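# Press the two PUSH HOME drive blanks fully into the rack

## Task

Find the two drive blanks that the work order labels PUSH HOME and press each one in until it bottoms out and latches, leaving every other blank untouched. The rack is free-standing: it must not tilt beyond a slight amount and must finish in its original spot, and the blanks must stay seated on their own once the robot lets go.

## Robot and tools

Robot: two xArm7 arms with parallel grippers, named left_arm and right_arm. All positions and orientations use one shared scene frame. Its origin is on the table top midway between the arms, +x points out over the table, +z points up, and left_arm sits on the +y side (its base at about y = +0.358, right_arm's at about y = -0.324). The names left and right do not refer to sides of any camera image.

Gripper geometry: the fingers extend along the gripper's own +z axis and close along its y axis. The reported end_effector_position is the point between the closed finger pads, roughly 2 cm short of the fingertips; closing pushes the tips about 10 mm further out. For pushing a blank, a closed gripper with +z aimed into the rack makes a blunt pusher. The printed hand position can be off slightly, more so at long reach.

Row format (shared by execute_actions and move): exactly 16 numbers. The first 8 are left_arm: x, y, z in metres, then qw, qx, qy, qz (w first), then opening. The next 8 are the same for right_arm. Position and quaternion are absolute targets in the scene frame, so together they form a pose, not an offset. Opening runs from -1 (closed) to +1 (fully open, 0.084 m). Always fill both halves; an arm meant to stay still should get its last reported position and the same quaternion you have been sending, not the drifted one in the result.

execute_actions: argument actions is a list holding one item, or empty. An empty list just returns the state plus camera pictures. An action item is {"rows": [...], "steps": n} with 1 to 15 rows and n up to 15 (default 15, minimum 4); each step lasts 1/30 s and the final row repeats if rows run out. A wait item is {"steps": n} with n up to 300, counted from the previous result, so your reply time eats into it. Optional pictures: true adds camera images. A target more than 0.6 m from an arm's last reported position along any of its gripper axes gets the whole call refused.

move: argument target is one 16-number row; speed is in m/s, 0.002 to 0.5 (default 0.25), with turning capped at double that in rad/s. Both grippers travel in straight lines that finish together, taking 0.5 to 10 s; anything longer is cut off at 10 s. Paths ignore obstacles and the other arm. The opening is applied at the start. Grippers can lag, wander and overshoot the speed, especially near full stretch. Faster contact and targets set further beyond the contact point both press harder, so aim only a little past the latch depth and go slowly near contact. The result has a move: line giving the outcome (done, off_target, moving, held, fault) and any limits (paced means a pose was clipped; held means a safety check blocked steps, after which the arm may jump fast), plus each gripper's distance from its target.

wait: argument seconds, 0 to 10; nothing new is sent while the scene runs.

zoom_image: camera is one of cam_high, cam_low, cam_left_wrist, cam_right_wrist; region is [x0, y0, x1, y1] in image pixels from the top-left, at most 504 by 504. Use it to read labels on the rack or check whether a blank sits flush.

show_instructions: no arguments; shows the reference image (the work order naming which blanks get PUSH HOME). Check it before moving.

read_manual: optional section, only "licences"; returns URDF licence text, no motion.

finished_scene: argument scene is the number of the current scene. Replying without any tool call also ends things.

Control behaviour: every step, the commanded pose is limited to 70 mm and 16 degrees from the measured pose, then solved by damped inverse kinematics that favours position over orientation. After an action, each arm only continues to its last clipped pose, so long moves need several calls; compare the result with your goal. Results without kept-back steps include a Hand target line per arm. Four steps of each action run after its result is taken, during your thinking.

Result lines: each arm's pose, linear and angular velocity; grip_measured (finger opening on the command scale); joint positions and torques (offset and noisy); HELD marks steps partly or fully blocked; pose unreachable means the clearance check altered or blocked a command for the named arm; MOTOR HOT warns from 65 °C, and at 80 °C an OVER-TEMPERATURE FAULT brakes that arm.

Hazards: exceeding a joint's load limit (waist and shoulder 46.5, upper arm roll, elbow and forearm roll 27.9, wrist joints 18.6 N m) triggers a TORQUE FAULT: the arm backs off, holds for 10 s and drops the remainder of the call. Pushing hard on the loose rack can slide or tip it, so push gently, ideally steadying the rack with the other arm only if that is clearly safe, and confirm afterwards that it has not shifted. Never let the arms collide or press on each other, never knock anything off the table, and avoid slamming. After pressing, retract and look again to confirm each blank stays latched without the robot holding it.

Each tool is called after "Call:" in YAML: its name, and indented under it one key for each argument.

Reference images:

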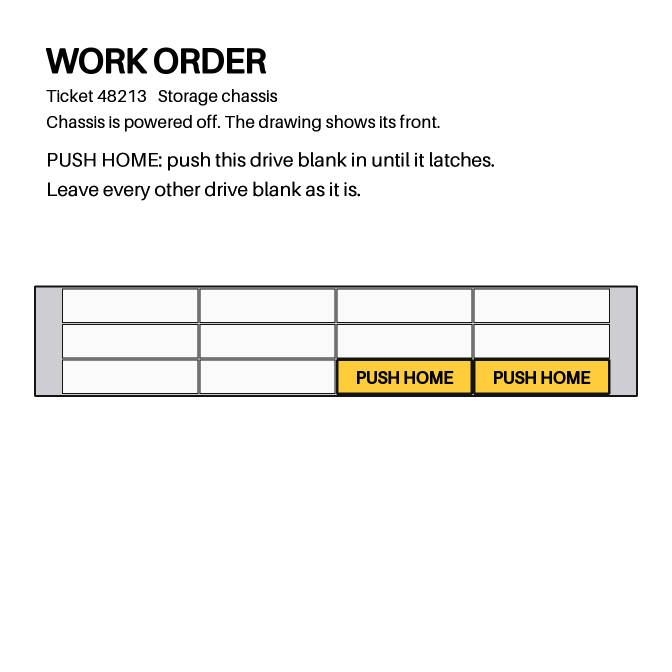

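## Session

Call:
execute_actions:
  actions: []

Scene clock: 0.00 s of 4500.00 s.
left_arm: end_effector_position=(+0.3784, +0.8144, +0.3487) grip_measured=+1.00 end_effector_quat_wxyz=(-0.063, +0.894, -0.365, -0.254) end_effector_velocity=(-0.001, +0.000, +0.001) end_effector_angular_velocity=(+0.002, +0.000, +0.001) | right_arm: end_effector_position=(+0.4440, -0.5460, +0.2324) grip_measured=+1.00 end_effector_quat_wxyz=(-0.074, +0.342, +0.932, -0.094) end_effector_velocity=(+0.000, -0.000, +0.001) end_effector_angular_velocity=(-0.000, -0.002, -0.001)
Joint positions: left_arm=[ 0.674  0.384 -0.144  1.889  0.565  1.647  1.461  0.084] | right_arm=[-0.499  0.255  0.153  1.462 -0.23   1.368 -2.72   0.084]
Joint velocities: left_arm=[ 0.    -0.001  0.001 -0.     0.001 -0.    -0.    -0.   ] | right_arm=[-0.001 -0.001 -0.     0.001  0.     0.     0.    -0.   ]
Joint torques (N m, as the arm reports them, + toward a larger angle): no reading
Motor temperatures (°C, as the motors report them): left_arm=[34 34 32 38 34 40 32] | right_arm=[31 32 34 39 35 33 36]
Hand target (left_arm): +0.378, +0.814, +0.349; -0.063, +0.894, -0.365, -0.254
Hand target (right_arm): +0.444, -0.546, +0.232; -0.074, +0.342, +0.932, -0.094

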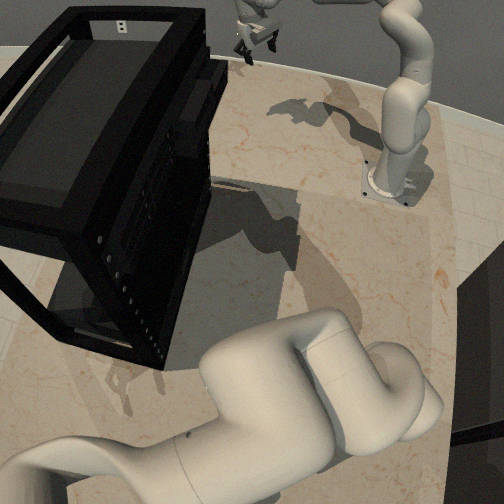

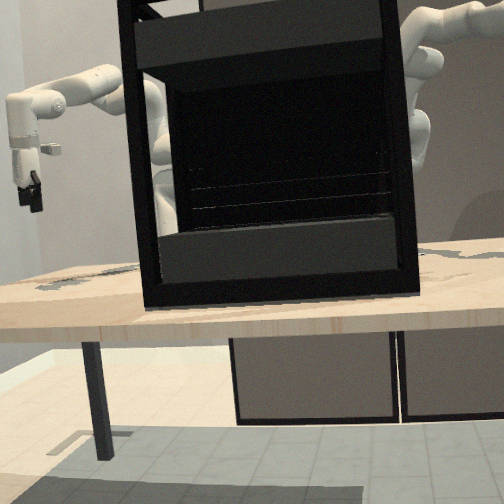

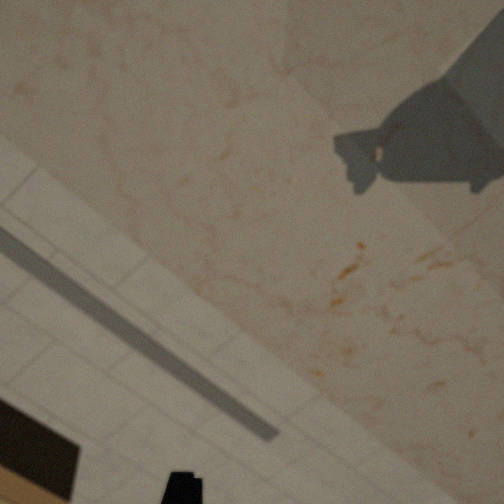

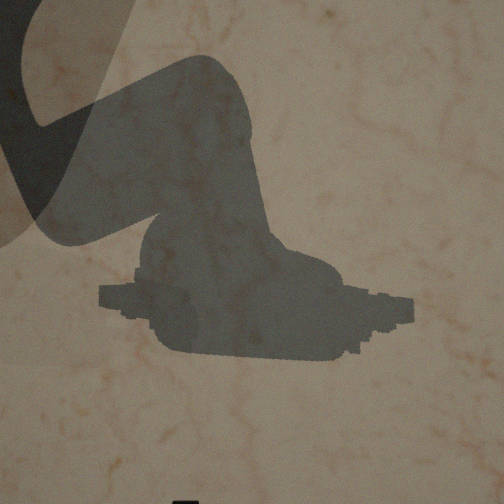

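Call:
zoom_image:
  camera: "cam_high"
  region: [60, 0, 300, 240]

Call:
zoom_image:
  camera: "cam_low"
  region: [100, 0, 460, 320]

Region (60, 0, 300, 240) of cam_high's 504x504 image, scaled by 2.100, with more detail than that image has.

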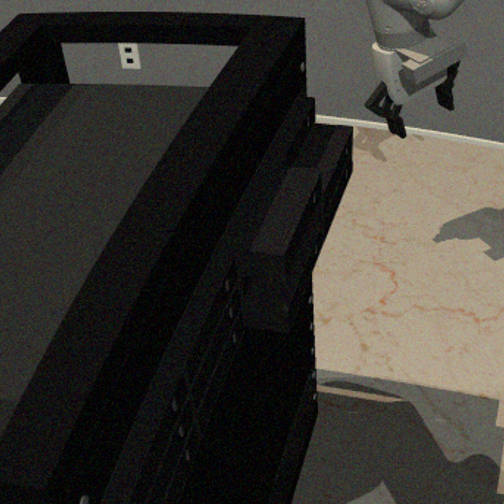

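Region (100, 0, 460, 320) of cam_low's 504x504 image, scaled by 1.400, with more detail than that image has.

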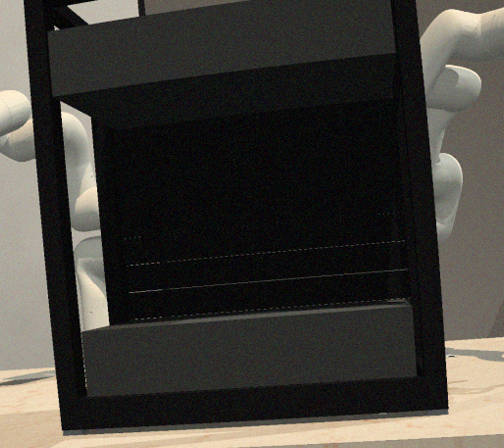

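Call:
move:
  target: [0.3784,0.8144,0.3487,-0.063,0.894,-0.365,-0.254,1,0.1,-0.1,0.45,0,0.7071,0,0.7071,-1]
  speed: 0.3

Scene clock: 6.57 s of 4500.00 s.
left_arm: end_effector_position=(+0.3784, +0.8144, +0.3487) grip_measured=+1.00 end_effector_quat_wxyz=(-0.063, +0.894, -0.365, -0.254) end_effector_velocity=(-0.000, +0.000, +0.000) end_effector_angular_velocity=(+0.000, +0.000, -0.000) | right_arm: end_effector_position=(+0.0987, -0.0996, +0.4505) grip_measured=-1.00 end_effector_quat_wxyz=(+0.002, +0.707, +0.004, +0.708) end_effector_velocity=(+0.000, +0.000, -0.000) end_effector_angular_velocity=(+0.000, -0.009, -0.007)
Joint positions: left_arm=[ 0.674  0.383 -0.144  1.889  0.565  1.647  1.46   0.084] | right_arm=[-2.249 -2.056 -1.054  0.556  1.33   2.421 -0.319  0.   ]
Joint velocities: left_arm=[ 0. -0. -0. -0.  0. -0.  0.  0.] | right_arm=[-0.013 -0.001 -0.01  -0.001  0.002 -0.002  0.008  0.   ]
Joint torques (N m, as the arm reports them, + toward a larger angle): left_arm=[  0.32 -27.84  -0.43  13.49   0.56  -0.55   0.12] | right_arm=[ 1.98  6.98  6.68 -0.96 -0.35 -1.21  0.39]
Motor temperatures (°C, as the motors report them): left_arm=[34 35 32 39 34 40 32] | right_arm=[31 32 34 40 35 33 36]
Hand target (left_arm): +0.378, +0.814, +0.349; -0.063, +0.894, -0.365, -0.254
Hand target (right_arm): +0.099, -0.100, +0.450; +0.003, +0.706, +0.004, +0.708
Off the commanded pose (left_arm): 0.000 m, 0 deg.
Off the commanded pose (right_arm): 0.001 m, 1 deg.
joint sent to its limit (right arm) — the command would take joint 2 (shoulder) past its lower limit, so that joint was sent only as far as its limit.
Kept back: nothing.
move: done; limits=paced
camera_calibration (this result's frames):
cam_left_wrist: T_world_to_cam=[[-0.672186, -0.737381, 0.0665994, 0.863721], [-0.610463, 0.602884, 0.513679, -0.37378], [-0.418929, 0.304631, -0.855394, 0.336033], [0, 0, 0, 1]] pos_world=[0.493177, 0.759871, 0.42192]
cam_right_wrist: T_world_to_cam=[[0.0284316, -0.999596, 0.000498011, -0.0670581], [0.00209135, -0.000438727, -0.999998, 0.51936], [0.999594, 0.0284326, 0.00207803, 0.032953], [0, 0, 0, 1]] pos_world=[-0.0321192, -0.06774, 0.519323]

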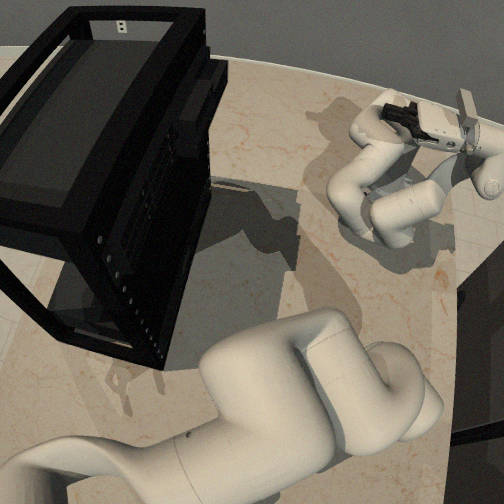

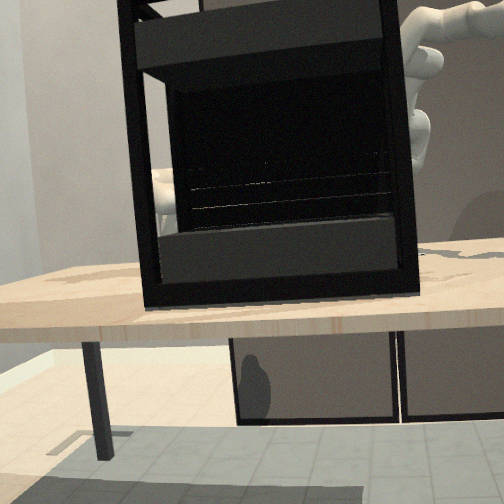

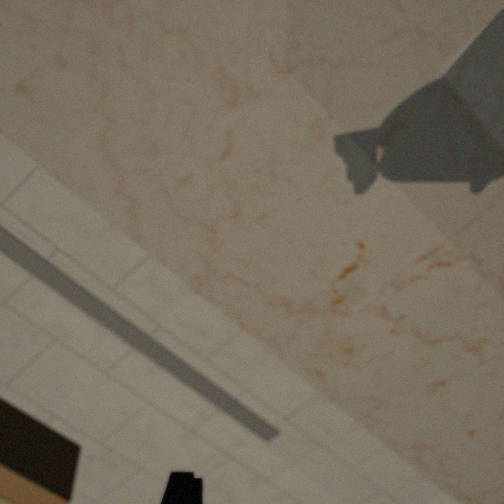

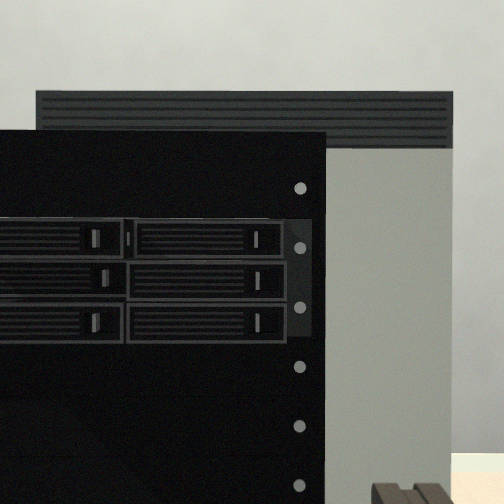

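Call:
move:
  target: [0.3784,0.8144,0.3487,-0.063,0.894,-0.365,-0.254,1,0.444,-0.546,0.30,-0.074,0.342,0.932,-0.094,1]
  speed: 0.3

Scene clock: 14.53 s of 4500.00 s.
left_arm: end_effector_position=(+0.3784, +0.8144, +0.3487) grip_measured=+1.00 end_effector_quat_wxyz=(-0.063, +0.894, -0.365, -0.254) end_effector_velocity=(+0.001, -0.000, -0.000) end_effector_angular_velocity=(-0.001, +0.000, -0.001) | right_arm: end_effector_position=(+0.4460, -0.5453, +0.3015) grip_measured=+1.00 end_effector_quat_wxyz=(-0.074, +0.341, +0.933, -0.089) end_effector_velocity=(+0.002, +0.001, -0.002) end_effector_angular_velocity=(-0.002, +0.005, +0.008)
Joint positions: left_arm=[ 0.674  0.383 -0.144  1.889  0.565  1.647  1.46   0.084] | right_arm=[-2.548 -1.058  1.342  1.708  0.835  1.847 -3.471  0.084]
Joint velocities: left_arm=[-0.     0.    -0.001 -0.     0.    -0.     0.     0.   ] | right_arm=[-0.002 -0.004  0.005  0.006 -0.    -0.002 -0.002 -0.   ]
Joint torques (N m, as the arm reports them, + toward a larger angle): left_arm=[  0.5  -27.37  -0.53  13.36   0.62  -0.65   0.16] | right_arm=[  1.8   18.03 -13.83   9.28  -1.1   -0.99   0.36]
Motor temperatures (°C, as the motors report them): left_arm=[34 35 32 40 34 40 32] | right_arm=[31 32 34 40 35 33 36]
Hand target (left_arm): +0.378, +0.814, +0.349; -0.063, +0.894, -0.365, -0.254
Hand target (right_arm): +0.446, -0.545, +0.301; -0.074, +0.341, +0.933, -0.089
Off the commanded pose (left_arm): 0.000 m, 0 deg.
Off the commanded pose (right_arm): 0.003 m, 1 deg.
Kept back: nothing.
move: done
camera_calibration (this result's frames):
cam_left_wrist: T_world_to_cam=[[-0.672187, -0.73738, 0.0666002, 0.86372], [-0.610463, 0.602885, 0.513677, -0.373781], [-0.418928, 0.30463, -0.855395, 0.336034], [0, 0, 0, 1]] pos_world=[0.493176, 0.759871, 0.42192]
cam_right_wrist: T_world_to_cam=[[0.624515, 0.742696, -0.241625, 0.234891], [0.750878, -0.656071, -0.0758455, -0.600654], [-0.214853, -0.134064, -0.967401, 0.444102], [0, 0, 0, 1]] pos_world=[0.399742, -0.508986, 0.440824]

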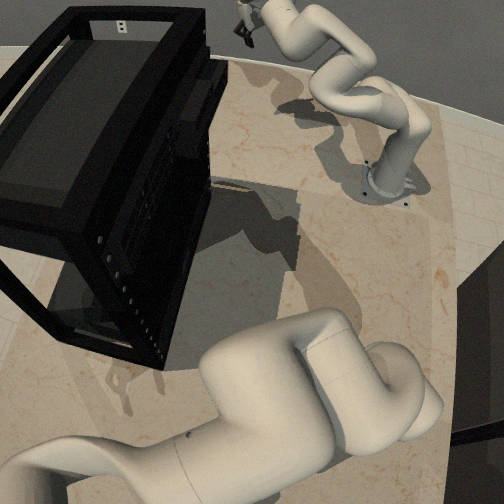

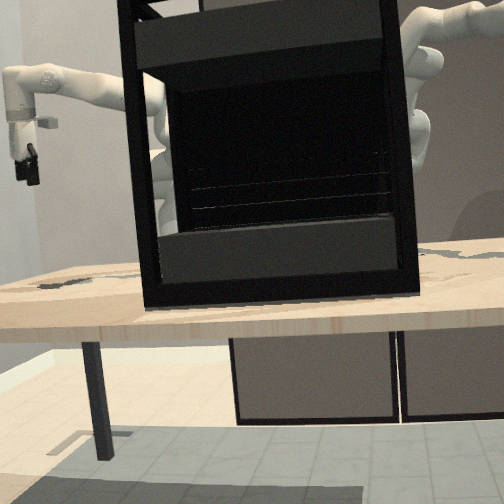

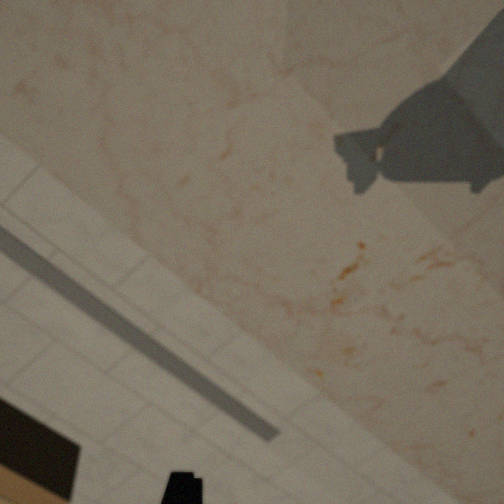

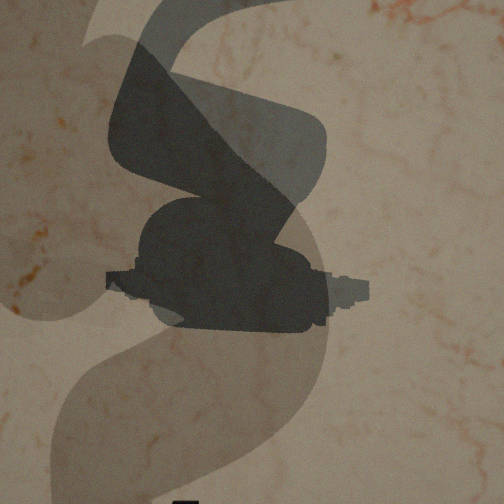

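Call:
move:
  target: [0.22,0.10,0.47,0.5,0.5,0.5,0.5,-1,0.50,-0.36,0.55,0.5,-0.5,-0.5,-0.5,1]
  speed: 0.25

action 0: the call puts the target (left_arm/x, left_arm/y, left_arm/z) 0.636 m from left_arm's end_effector_position in the last result along the gripper's own y axis as it stood there; a target may be at most 0.6 m away along each of those axes, so nothing of the call was run and nothing moved. Command a nearer target, and go on from there in a later call.

Call:
move:
  target: [0.2,0.25,0.47,0.5,0.5,0.5,0.5,-1,0.50,-0.36,0.55,0.5,-0.5,-0.5,-0.5,1]
  speed: 0.25

Scene clock: 22.87 s of 4500.00 s.
left_arm: end_effector_position=(+0.2022, +0.2492, +0.4671) grip_measured=-1.00 end_effector_quat_wxyz=(+0.498, +0.500, +0.502, +0.499) end_effector_velocity=(-0.000, -0.001, +0.000) end_effector_angular_velocity=(-0.001, -0.006, +0.005) | right_arm: end_effector_position=(+0.4975, -0.3607, +0.5510) grip_measured=+1.00 end_effector_quat_wxyz=(+0.497, -0.500, -0.502, -0.501) end_effector_velocity=(-0.000, +0.000, +0.001) end_effector_angular_velocity=(-0.000, -0.001, -0.001)
Joint positions: left_arm=[ 2.104 -2.059  0.84   0.301 -1.297  2.271 -0.946  0.   ] | right_arm=[-3.299 -0.535  2.452  1.954  1.853  2.355 -1.641  0.084]
Joint velocities: left_arm=[ 0.012 -0.001  0.01  -0.    -0.003  0.002 -0.008  0.   ] | right_arm=[ 0.001  0.002 -0.001 -0.002 -0.    -0.001 -0.    -0.   ]
Joint torques (N m, as the arm reports them, + toward a larger angle): left_arm=[-0.23 11.98 -4.03  2.97 -1.08 -0.94  0.15] | right_arm=[ 1.84 21.31 -4.38 19.65  1.05  0.16  0.36]
Motor temperatures (°C, as the motors report them): left_arm=[34 35 32 41 34 40 32] | right_arm=[31 33 35 40 35 33 36]
Hand target (left_arm): +0.202, +0.249, +0.467; +0.498, +0.500, +0.502, +0.500
Hand target (right_arm): +0.497, -0.361, +0.551; +0.497, -0.500, -0.502, -0.501
Off the commanded pose (left_arm): 0.004 m, 0 deg.
Off the commanded pose (right_arm): 0.003 m, 0 deg.
elbow stopped short (right arm): the move would have taken joint 4 (elbow) straighter than the controller allows; a more bent joint 4 avoids this.
joint sent to its limit (left arm) — the command would take joint 2 (shoulder) past its lower limit, so that joint was sent only as far as its limit.
Kept back: nothing.
move: off_target (left_arm)
camera_calibration (this result's frames):
cam_left_wrist: T_world_to_cam=[[0.00166438, 0.0179698, 0.999837, -0.439776], [-0.0121232, -0.999765, 0.0179886, 0.308513], [0.999925, -0.0121512, -0.00144613, -0.0711424], [0, 0, 0, 1]] pos_world=[0.0756091, 0.315478, 0.434052]
cam_right_wrist: T_world_to_cam=[[0.999709, 0.0238723, -0.0035533, -0.451248], [-0.00346611, -0.00369249, -0.999987, 0.620557], [-0.0238851, 0.999708, -0.00360867, 0.504182], [0, 0, 0, 1]] pos_world=[0.46531, -0.490972, 0.620765]

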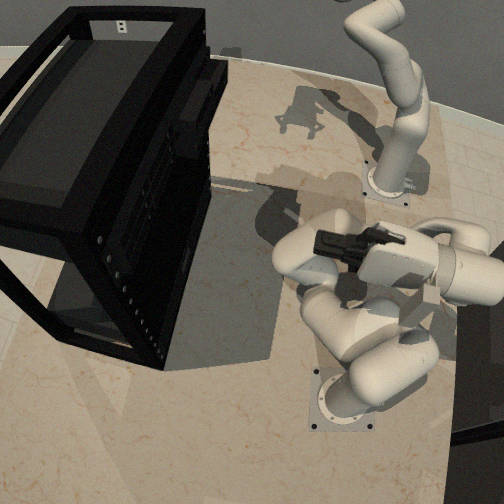

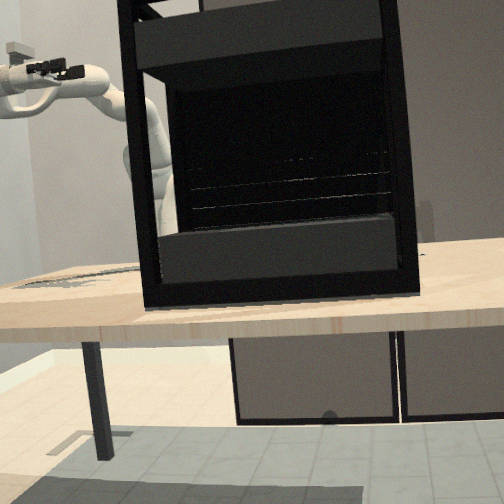

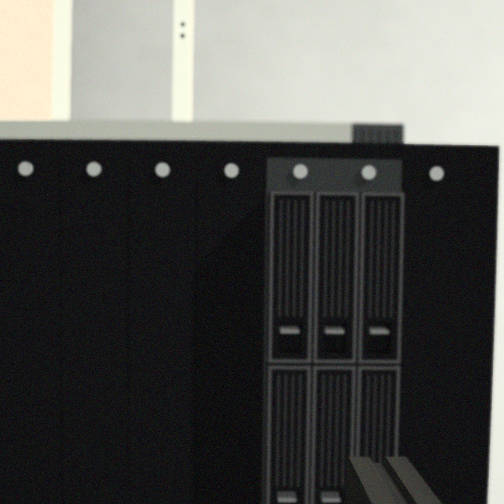

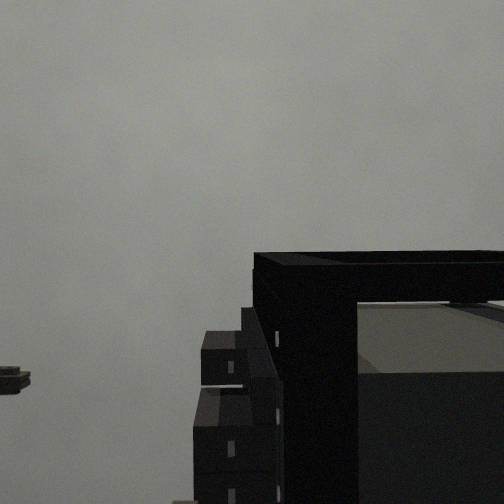

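Call:
move:
  target: [0.25,0.02,0.48,0.5,0.5,0.5,0.5,-1,0.49,-0.20,0.57,0.5,-0.5,-0.5,-0.5,1]
  speed: 0.15

Scene clock: 25.57 s of 4500.00 s.
left_arm: end_effector_position=(+0.2515, +0.0210, +0.4792) grip_measured=-1.00 end_effector_quat_wxyz=(+0.499, +0.499, +0.501, +0.501) end_effector_velocity=(+0.000, -0.002, +0.001) end_effector_angular_velocity=(-0.000, -0.001, +0.000) | right_arm: end_effector_position=(+0.4899, -0.2011, +0.5704) grip_measured=+1.00 end_effector_quat_wxyz=(+0.500, -0.500, -0.499, -0.501) end_effector_velocity=(-0.000, +0.003, +0.000) end_effector_angular_velocity=(+0.001, -0.000, +0.004)
Joint positions: left_arm=[ 2.278 -2.059  0.926  0.754 -1.887  2.347 -1.728  0.   ] | right_arm=[-2.869 -0.204  2.48   1.608  1.649  1.959 -1.703  0.084]
Joint velocities: left_arm=[-0.004 -0.    -0.004  0.006 -0.001 -0.005 -0.003  0.   ] | right_arm=[ 0.004  0.001  0.003 -0.001  0.    -0.003  0.     0.   ]
Joint torques (N m, as the arm reports them, + toward a larger angle): left_arm=[ 0.39 17.77 -7.65 -2.95  0.1  -1.13  0.23] | right_arm=[ 1.75 16.67 -2.8  22.33  0.89  0.25  0.38]
Motor temperatures (°C, as the motors report them): left_arm=[34 35 32 40 34 40 32] | right_arm=[31 33 35 41 35 33 36]
Hand target (left_arm): +0.251, +0.021, +0.480; +0.500, +0.499, +0.501, +0.501
Hand target (right_arm): +0.490, -0.201, +0.570; +0.501, -0.500, -0.499, -0.501
Off the commanded pose (left_arm): 0.002 m, 0 deg.
Off the commanded pose (right_arm): 0.001 m, 0 deg.
Kept back: nothing.
move: done
camera_calibration (this result's frames):
cam_left_wrist: T_world_to_cam=[[-0.00277042, 0.0171719, 0.999849, -0.446746], [-0.0121153, -0.99978, 0.0171371, 0.0812032], [0.999923, -0.012066, 0.00297785, -0.125371], [0, 0, 0, 1]] pos_world=[0.125107, 0.0873441, 0.44566]
cam_right_wrist: T_world_to_cam=[[0.99967, 0.0240215, -0.00914542, -0.444179], [-0.00922983, 0.00340543, -0.999952, 0.644697], [-0.0239892, 0.999706, 0.00362602, 0.340441], [0, 0, 0, 1]] pos_world=[0.45815, -0.331867, 0.63937]

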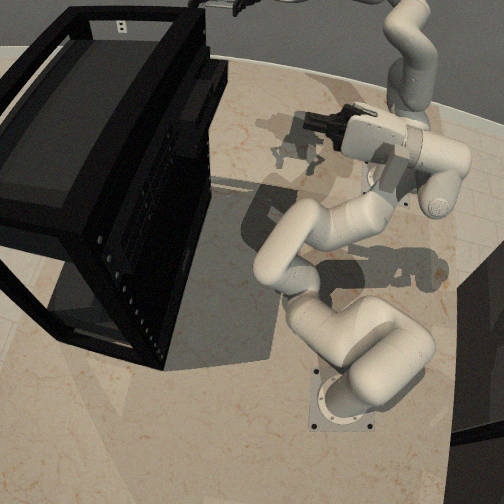

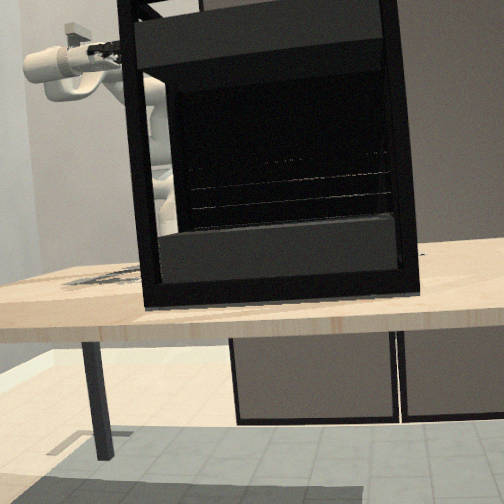

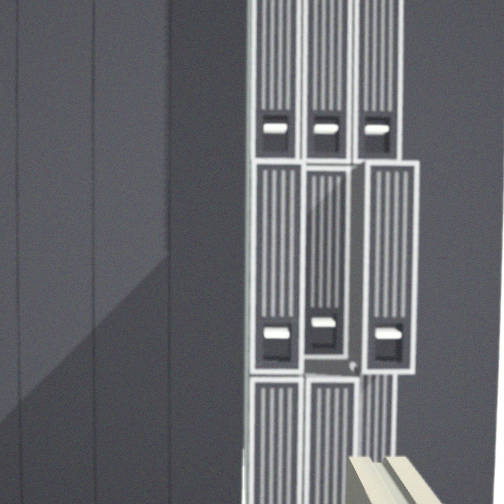

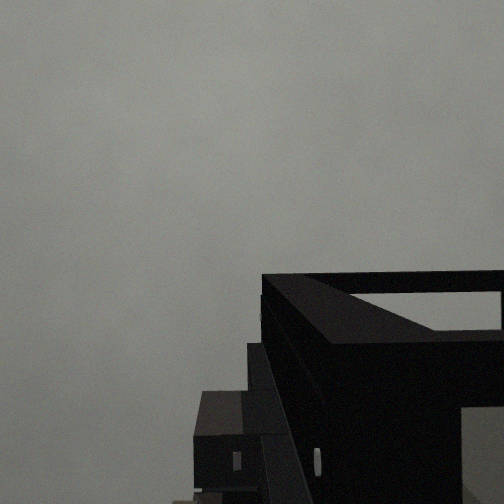

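Call:
move:
  target: [0.33,0.074,0.458,0.5,0.5,0.5,0.5,-1,0.48,-0.16,0.57,0.5,-0.5,-0.5,-0.5,1]
  speed: 0.08

Scene clock: 28.13 s of 4500.00 s.
left_arm: end_effector_position=(+0.3297, +0.0744, +0.4584) grip_measured=-1.00 end_effector_quat_wxyz=(+0.500, +0.500, +0.500, +0.500) end_effector_velocity=(+0.001, +0.000, -0.001) end_effector_angular_velocity=(+0.000, -0.001, -0.004) | right_arm: end_effector_position=(+0.4801, -0.1604, +0.5701) grip_measured=+1.00 end_effector_quat_wxyz=(+0.500, -0.500, -0.500, -0.500) end_effector_velocity=(-0.001, +0.001, +0.001) end_effector_angular_velocity=(+0.000, -0.002, +0.002)
Joint positions: left_arm=[ 2.744 -2.059  1.01   0.502 -2.271  2.397 -1.918  0.   ] | right_arm=[-2.78  -0.118  2.518  1.525  1.603  1.834 -1.717  0.084]
Joint velocities: left_arm=[ 0.013 -0.001  0.003 -0.007 -0.015 -0.002 -0.01   0.   ] | right_arm=[ 0.002  0.003  0.002 -0.001 -0.001 -0.002 -0.    -0.   ]
Joint torques (N m, as the arm reports them, + toward a larger angle): left_arm=[ 0.21  8.99 -7.61 -1.55  0.53 -1.17  0.31] | right_arm=[ 1.98 16.04 -2.01 22.84  0.84  0.33  0.24]
Motor temperatures (°C, as the motors report them): left_arm=[34 35 32 40 34 40 32] | right_arm=[31 33 35 41 35 33 36]
Hand target (left_arm): +0.330, +0.075, +0.458; +0.500, +0.500, +0.500, +0.500
Hand target (right_arm): +0.480, -0.160, +0.570; +0.500, -0.500, -0.500, -0.500
Off the commanded pose (left_arm): 0.001 m, 0 deg.
Off the commanded pose (right_arm): 0.000 m, 0 deg.
joint sent to its limit (left arm) — the command would take joint 2 (shoulder) past its lower limit, so that joint was sent only as far as its limit.
Kept back: nothing.
move: done
camera_calibration (this result's frames):
cam_left_wrist: T_world_to_cam=[[-0.00352208, 0.0183564, 0.999825, -0.426484], [-0.0146055, -0.999726, 0.0183032, 0.136164], [0.999887, -0.0145385, 0.00378922, -0.202985], [0, 0, 0, 1]] pos_world=[0.203449, 0.141004, 0.424686]
cam_right_wrist: T_world_to_cam=[[0.999644, 0.025029, -0.00923206, -0.435123], [-0.00926641, 0.0012567, -0.999956, 0.643843], [-0.0250163, 0.999686, 0.00148819, 0.301221], [0, 0, 0, 1]] pos_world=[0.44847, -0.291045, 0.639349]

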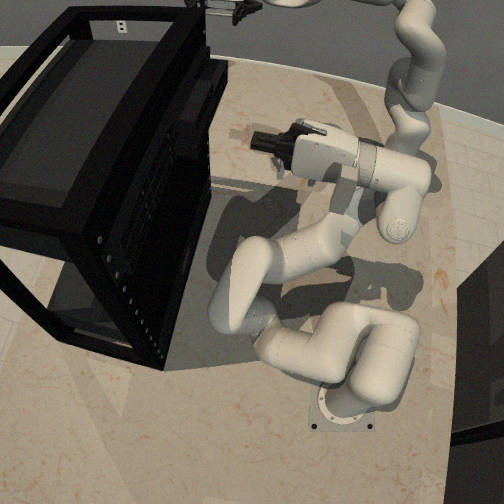

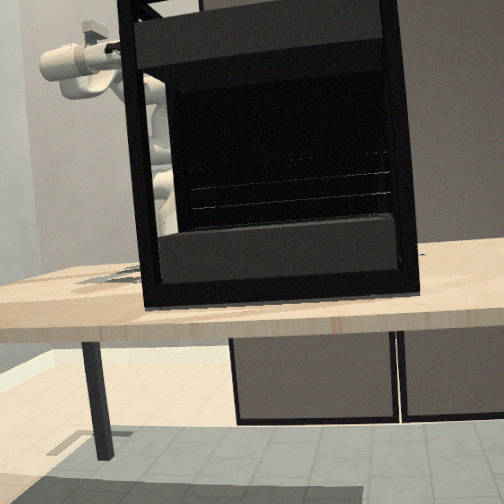

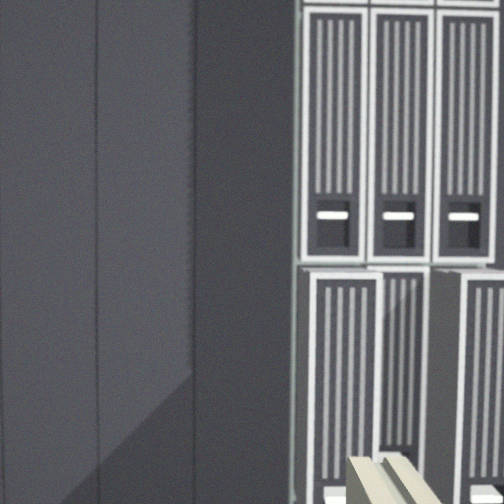

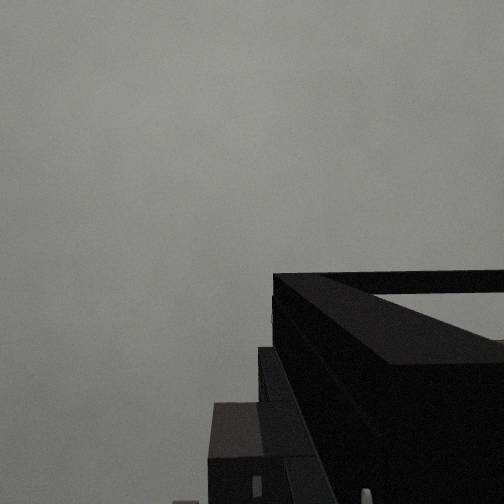

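Call:
move:
  target: [0.40,0.075,0.460,0.5,0.5,0.5,0.5,-1,0.475,-0.125,0.57,0.5,-0.5,-0.5,-0.5,1]
  speed: 0.04

Scene clock: 31.47 s of 4500.00 s.
left_arm: end_effector_position=(+0.4000, +0.0756, +0.4602) grip_measured=-1.00 end_effector_quat_wxyz=(+0.500, +0.500, +0.500, +0.500) end_effector_velocity=(+0.001, -0.001, -0.000) end_effector_angular_velocity=(+0.000, -0.001, -0.002) | right_arm: end_effector_position=(+0.4758, -0.1272, +0.5702) grip_measured=+1.00 end_effector_quat_wxyz=(+0.499, -0.501, -0.499, -0.501) end_effector_velocity=(-0.000, +0.002, -0.000) end_effector_angular_velocity=(-0.001, +0.001, +0.003)
Joint positions: left_arm=[ 2.978 -2.06   0.972  0.528 -2.596  2.262 -2.122  0.   ] | right_arm=[-2.719 -0.071  2.556  1.48   1.587  1.73  -1.722  0.084]
Joint velocities: left_arm=[ 0.003  0.     0.     0.    -0.006 -0.004 -0.004  0.   ] | right_arm=[ 0.006 -0.    -0.002 -0.001 -0.    -0.001 -0.     0.   ]
Joint torques (N m, as the arm reports them, + toward a larger angle): left_arm=[ 0.46  4.16 -8.16 -1.84  1.03 -1.    0.15] | right_arm=[ 8.87 14.67  2.46 23.81  0.92  0.78  0.18]
Motor temperatures (°C, as the motors report them): left_arm=[34 35 32 40 34 40 32] | right_arm=[31 33 34 42 35 33 36]
Hand target (left_arm): +0.400, +0.076, +0.460; +0.500, +0.500, +0.500, +0.500
Hand target (right_arm): +0.475, -0.125, +0.570; +0.500, -0.500, -0.500, -0.500
Off the commanded pose (left_arm): 0.001 m, 0 deg.
Off the commanded pose (right_arm): 0.002 m, 0 deg.
joint sent to its limit (left arm) — the command would take joint 2 (shoulder) past its lower limit, so that joint was sent only as far as its limit.
Kept back: nothing.
move: done
camera_calibration (this result's frames):
cam_left_wrist: T_world_to_cam=[[-0.00379526, 0.0175713, 0.999838, -0.42789], [-0.0145452, -0.999741, 0.0175144, 0.138624], [0.999887, -0.0144764, 0.00404985, -0.27338], [0, 0, 0, 1]] pos_world=[0.273742, 0.142149, 0.4265]
cam_right_wrist: T_world_to_cam=[[0.999738, 0.0210369, -0.00896806, -0.432321], [-0.00899021, 0.00095851, -0.999959, 0.643704], [-0.0210274, 0.999778, 0.00114739, 0.266194], [0, 0, 0, 1]] pos_world=[0.443592, -0.257658, 0.639495]

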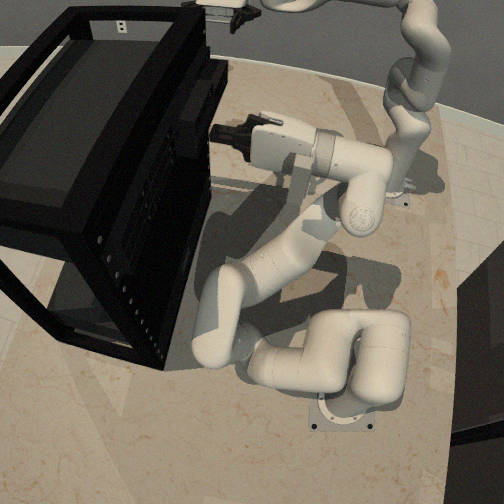

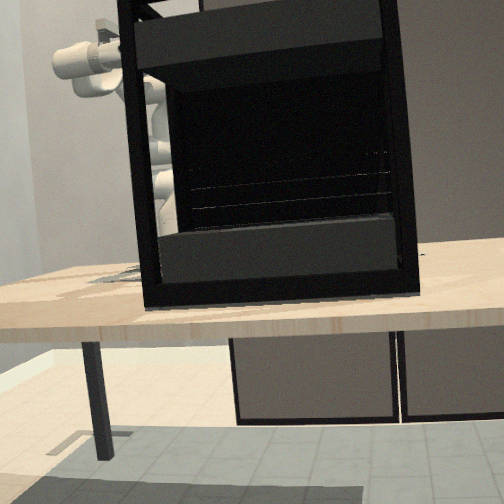

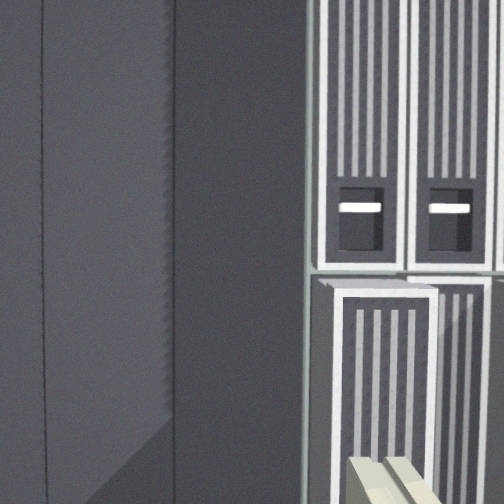

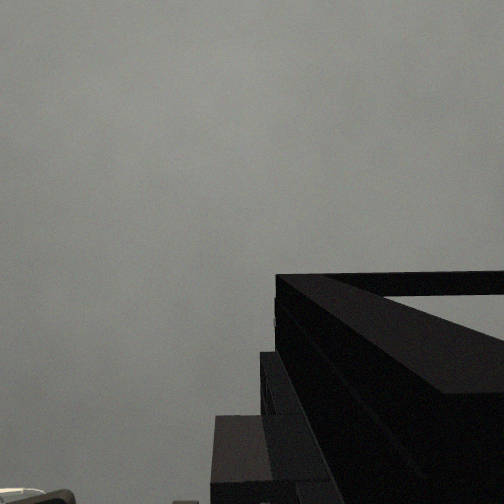

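Call:
move:
  target: [0.40,0.075,0.460,0.5,0.5,0.5,0.5,-1,0.492,-0.15,0.565,0.5,-0.5,-0.5,-0.5,1]
  speed: 0.04

Call:
zoom_image:
  camera: "cam_high"
  region: [100, 0, 300, 160]

Scene clock: 32.90 s of 4500.00 s.
left_arm: end_effector_position=(+0.4000, +0.0750, +0.4599) grip_measured=-1.00 end_effector_quat_wxyz=(+0.500, +0.500, +0.500, +0.500) end_effector_velocity=(-0.000, -0.000, +0.000) end_effector_angular_velocity=(+0.000, -0.000, -0.000) | right_arm: end_effector_position=(+0.4918, -0.1496, +0.5650) grip_measured=+1.00 end_effector_quat_wxyz=(+0.500, -0.500, -0.500, -0.500) end_effector_velocity=(+0.000, -0.001, +0.001) end_effector_angular_velocity=(+0.001, -0.001, +0.003)
Joint positions: left_arm=[ 2.977 -2.06   0.972  0.529 -2.596  2.262 -2.122  0.   ] | right_arm=[-2.777 -0.157  2.529  1.554  1.624  1.822 -1.721  0.084]
Joint velocities: left_arm=[-0.  0.  0.  0.  0. -0.  0.  0.] | right_arm=[-0.004 -0.005 -0.     0.006  0.004  0.007  0.001 -0.   ]
Joint torques (N m, as the arm reports them, + toward a larger angle): left_arm=[ 0.36  5.11 -8.25 -1.84  0.69 -1.06  0.21] | right_arm=[ 1.84 16.8  -2.23 22.72  0.75  0.41  0.47]
Motor temperatures (°C, as the motors report them): left_arm=[34 35 33 40 34 40 32] | right_arm=[31 33 34 42 35 33 36]
Hand target (left_arm): +0.400, +0.075, +0.460; +0.500, +0.500, +0.500, +0.500
Hand target (right_arm): +0.492, -0.150, +0.565; +0.500, -0.500, -0.500, -0.500
Off the commanded pose (left_arm): 0.000 m, 0 deg.
Off the commanded pose (right_arm): 0.000 m, 0 deg.
Kept back: nothing.
move: done
camera_calibration (this result's frames):
cam_left_wrist: T_world_to_cam=[[-0.0027951, 0.0173151, 0.999846, -0.427982], [-0.0149156, -0.99974, 0.0172716, 0.138337], [0.999885, -0.014865, 0.00305263, -0.272954], [0, 0, 0, 1]] pos_world=[0.27379, 0.141654, 0.42636]
cam_right_wrist: T_world_to_cam=[[0.999625, 0.0260072, -0.00851718, -0.447388], [-0.00852256, 0.0000963308, -0.999964, 0.638364], [-0.0260054, 0.999662, 0.000317943, 0.291843], [0, 0, 0, 1]] pos_world=[0.460251, -0.28017, 0.634438]

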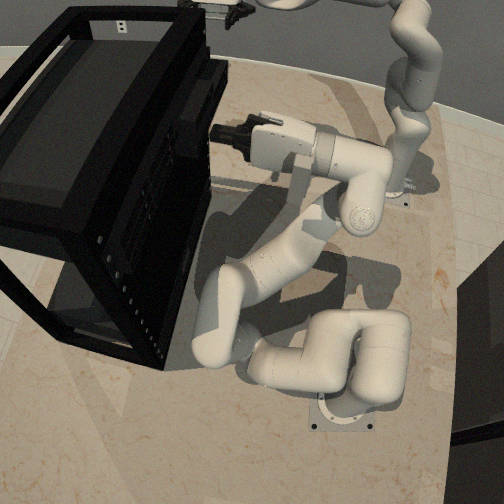

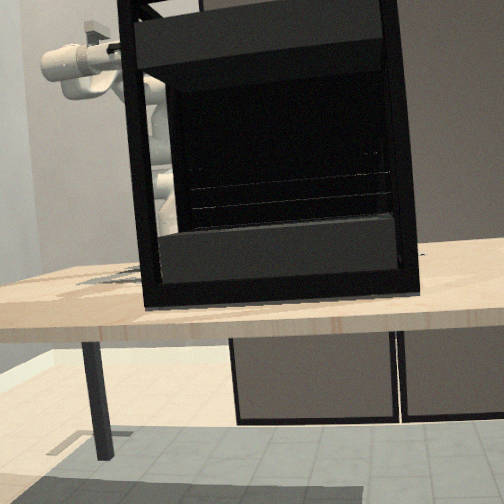

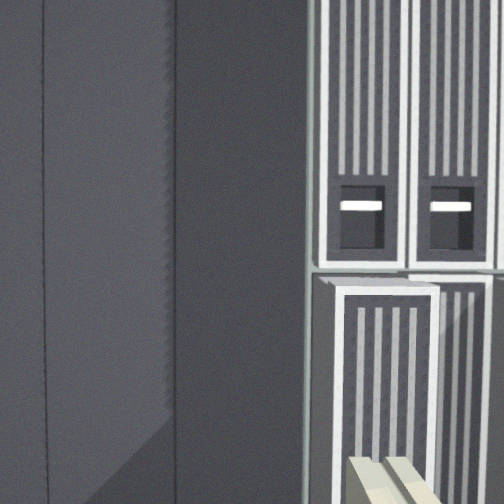

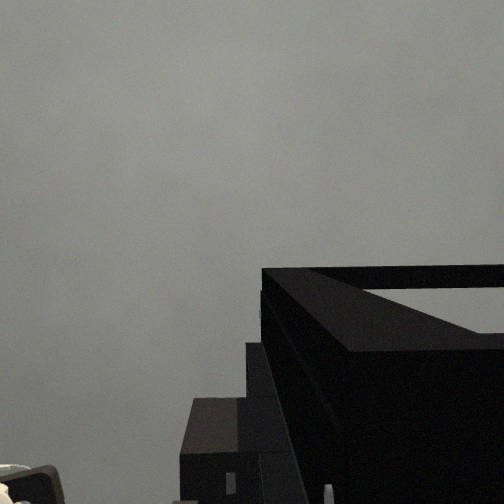

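Region (100, 0, 300, 160) of cam_high's 504x504 image, scaled by 2.520, with more detail than that image has; it fills the top 403 rows of this view, and the rest is white.

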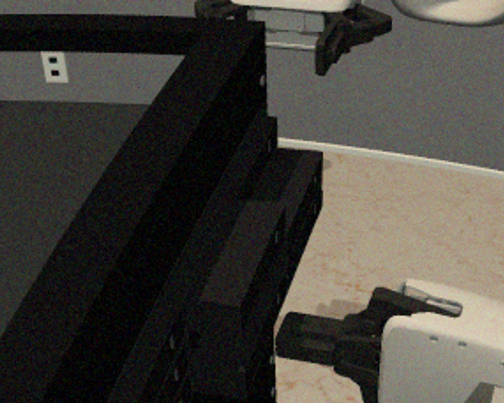

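Call:
move:
  target: [0.40,0.075,0.460,0.5,0.5,0.5,0.5,-1,0.492,-0.126,0.568,0.5,-0.5,-0.5,-0.5,1]
  speed: 0.02

Scene clock: 34.97 s of 4500.00 s.
left_arm: end_effector_position=(+0.4000, +0.0750, +0.4600) grip_measured=-1.00 end_effector_quat_wxyz=(+0.500, +0.500, +0.500, +0.500) end_effector_velocity=(-0.000, -0.000, +0.000) end_effector_angular_velocity=(-0.000, -0.000, -0.000) | right_arm: end_effector_position=(+0.4920, -0.1262, +0.5680) grip_measured=+1.00 end_effector_quat_wxyz=(+0.500, -0.500, -0.500, -0.500) end_effector_velocity=(+0.001, -0.001, +0.000) end_effector_angular_velocity=(-0.000, +0.000, -0.005)
Joint positions: left_arm=[ 2.977 -2.06   0.972  0.529 -2.596  2.262 -2.122  0.   ] | right_arm=[-2.738 -0.141  2.552  1.546  1.623  1.76  -1.715  0.084]
Joint velocities: left_arm=[ 0.  0.  0. -0. -0. -0. -0.  0.] | right_arm=[-0.     0.002 -0.001 -0.001 -0.001 -0.004  0.     0.   ]
Joint torques (N m, as the arm reports them, + toward a larger angle): left_arm=[ 0.36  5.58 -8.1  -1.92  0.89 -1.    0.18] | right_arm=[ 1.61 16.27 -2.13 22.96  0.8   0.32  0.24]
Motor temperatures (°C, as the motors report them): left_arm=[34 35 33 39 34 40 32] | right_arm=[31 33 34 42 35 33 36]
Hand target (left_arm): +0.400, +0.075, +0.460; +0.500, +0.500, +0.500, +0.500
Hand target (right_arm): +0.492, -0.126, +0.568; +0.500, -0.500, -0.500, -0.500
Off the commanded pose (left_arm): 0.000 m, 0 deg.
Off the commanded pose (right_arm): 0.000 m, 0 deg.
Kept back: nothing.
move: done
camera_calibration (this result's frames):
cam_left_wrist: T_world_to_cam=[[-0.00293294, 0.0173186, 0.999846, -0.427978], [-0.0149244, -0.999739, 0.017273, 0.138334], [0.999884, -0.0148714, 0.00319064, -0.272986], [0, 0, 0, 1]] pos_world=[0.273764, 0.141651, 0.426394]
cam_right_wrist: T_world_to_cam=[[0.999632, 0.0255453, -0.00907664, -0.447885], [-0.00909976, 0.00078923, -0.999958, 0.641714], [-0.025537, 0.999673, 0.0010214, 0.267833], [0, 0, 0, 1]] pos_world=[0.4604, -0.256811, 0.637348]

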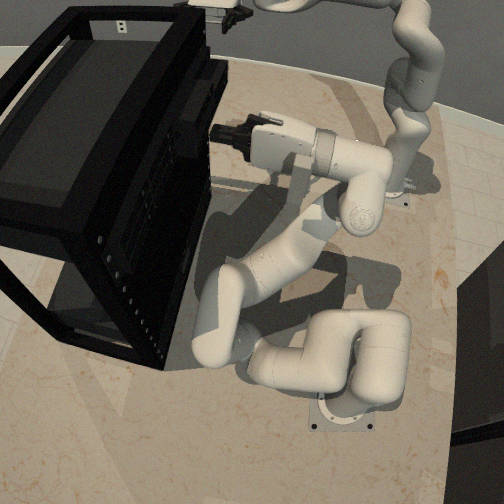

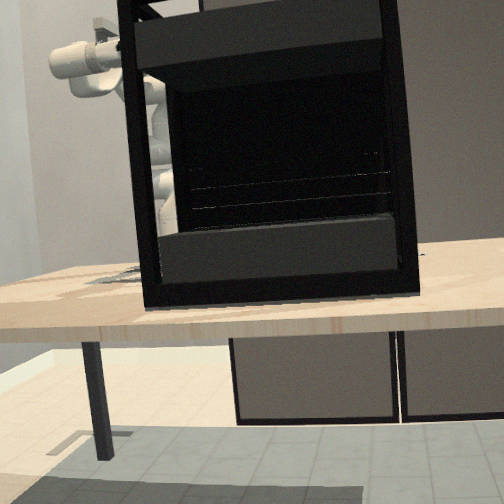

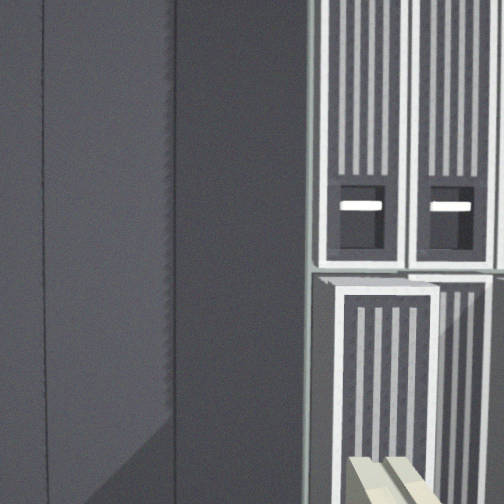

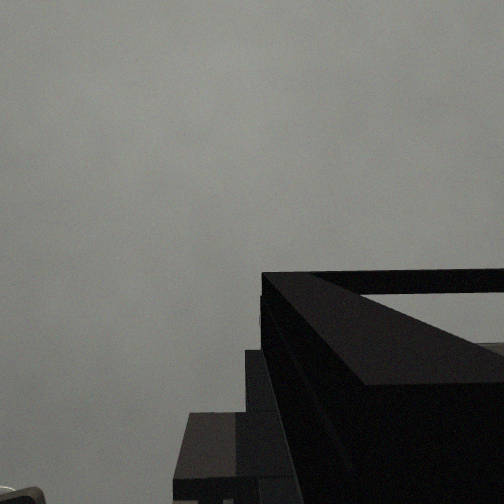

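Call:
move:
  target: [0.40,0.075,0.460,0.5,0.5,0.5,0.5,-1,0.492,-0.108,0.568,0.5,-0.5,-0.5,-0.5,1]
  speed: 0.02

Scene clock: 36.37 s of 4500.00 s.
left_arm: end_effector_position=(+0.4000, +0.0750, +0.4600) grip_measured=-1.00 end_effector_quat_wxyz=(+0.500, +0.500, +0.500, +0.500) end_effector_velocity=(+0.000, +0.000, +0.000) end_effector_angular_velocity=(-0.001, -0.000, +0.000) | right_arm: end_effector_position=(+0.4920, -0.1082, +0.5680) grip_measured=+1.00 end_effector_quat_wxyz=(+0.500, -0.500, -0.500, -0.500) end_effector_velocity=(+0.001, -0.002, +0.000) end_effector_angular_velocity=(-0.000, -0.001, -0.007)
Joint positions: left_arm=[ 2.976 -2.06   0.972  0.529 -2.596  2.262 -2.122  0.   ] | right_arm=[-2.71  -0.132  2.57   1.538  1.622  1.714 -1.716  0.084]
Joint velocities: left_arm=[-0.     0.    -0.001  0.     0.    -0.    -0.     0.   ] | right_arm=[-0.     0.001 -0.002 -0.     0.    -0.004  0.    -0.   ]
Joint torques (N m, as the arm reports them, + toward a larger angle): left_arm=[ 0.37  5.72 -8.14 -2.01  0.69 -1.09  0.24] | right_arm=[ 1.97 16.31 -1.91 23.12  0.58  0.39  0.4 ]
Motor temperatures (°C, as the motors report them): left_arm=[34 35 33 39 34 40 32] | right_arm=[31 33 34 42 35 33 36]
Hand target (left_arm): +0.400, +0.075, +0.460; +0.500, +0.500, +0.500, +0.500
Hand target (right_arm): +0.492, -0.108, +0.568; +0.500, -0.500, -0.500, -0.500
Off the commanded pose (left_arm): 0.000 m, 0 deg.
Off the commanded pose (right_arm): 0.000 m, 0 deg.
Kept back: nothing.
move: done
camera_calibration (this result's frames):
cam_left_wrist: T_world_to_cam=[[-0.00295643, 0.0173187, 0.999846, -0.427977], [-0.0149246, -0.999739, 0.0172727, 0.138335], [0.999884, -0.0148712, 0.00321413, -0.272992], [0, 0, 0, 1]] pos_world=[0.27376, 0.141651, 0.426399]
cam_right_wrist: T_world_to_cam=[[0.999633, 0.0255456, -0.00904517, -0.448383], [-0.00906676, 0.000729652, -0.999959, 0.641685], [-0.025538, 0.999673, 0.000961, 0.249857], [0, 0, 0, 1]] pos_world=[0.460417, -0.238789, 0.637362]

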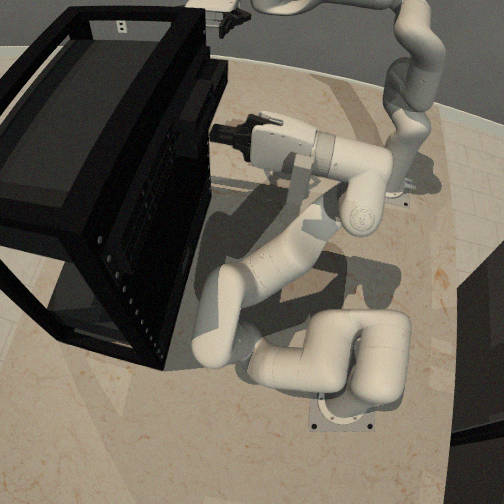

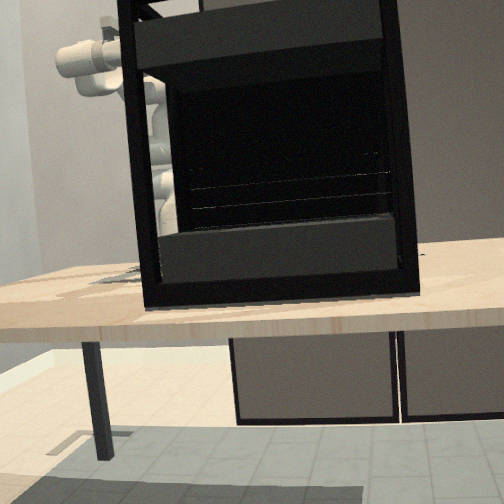

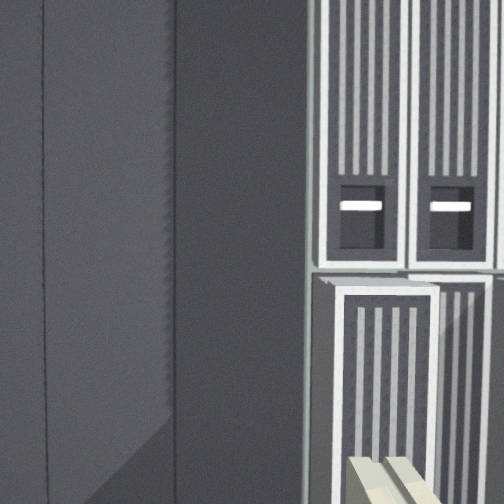

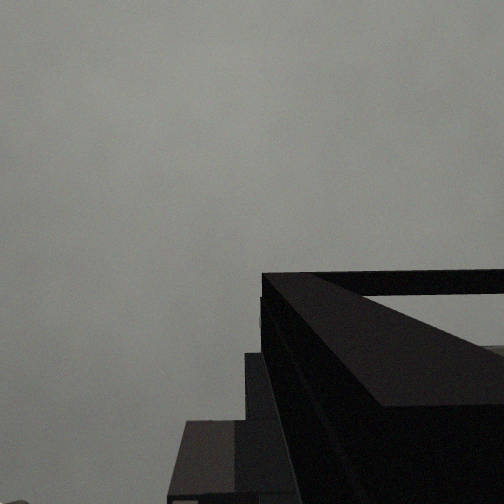

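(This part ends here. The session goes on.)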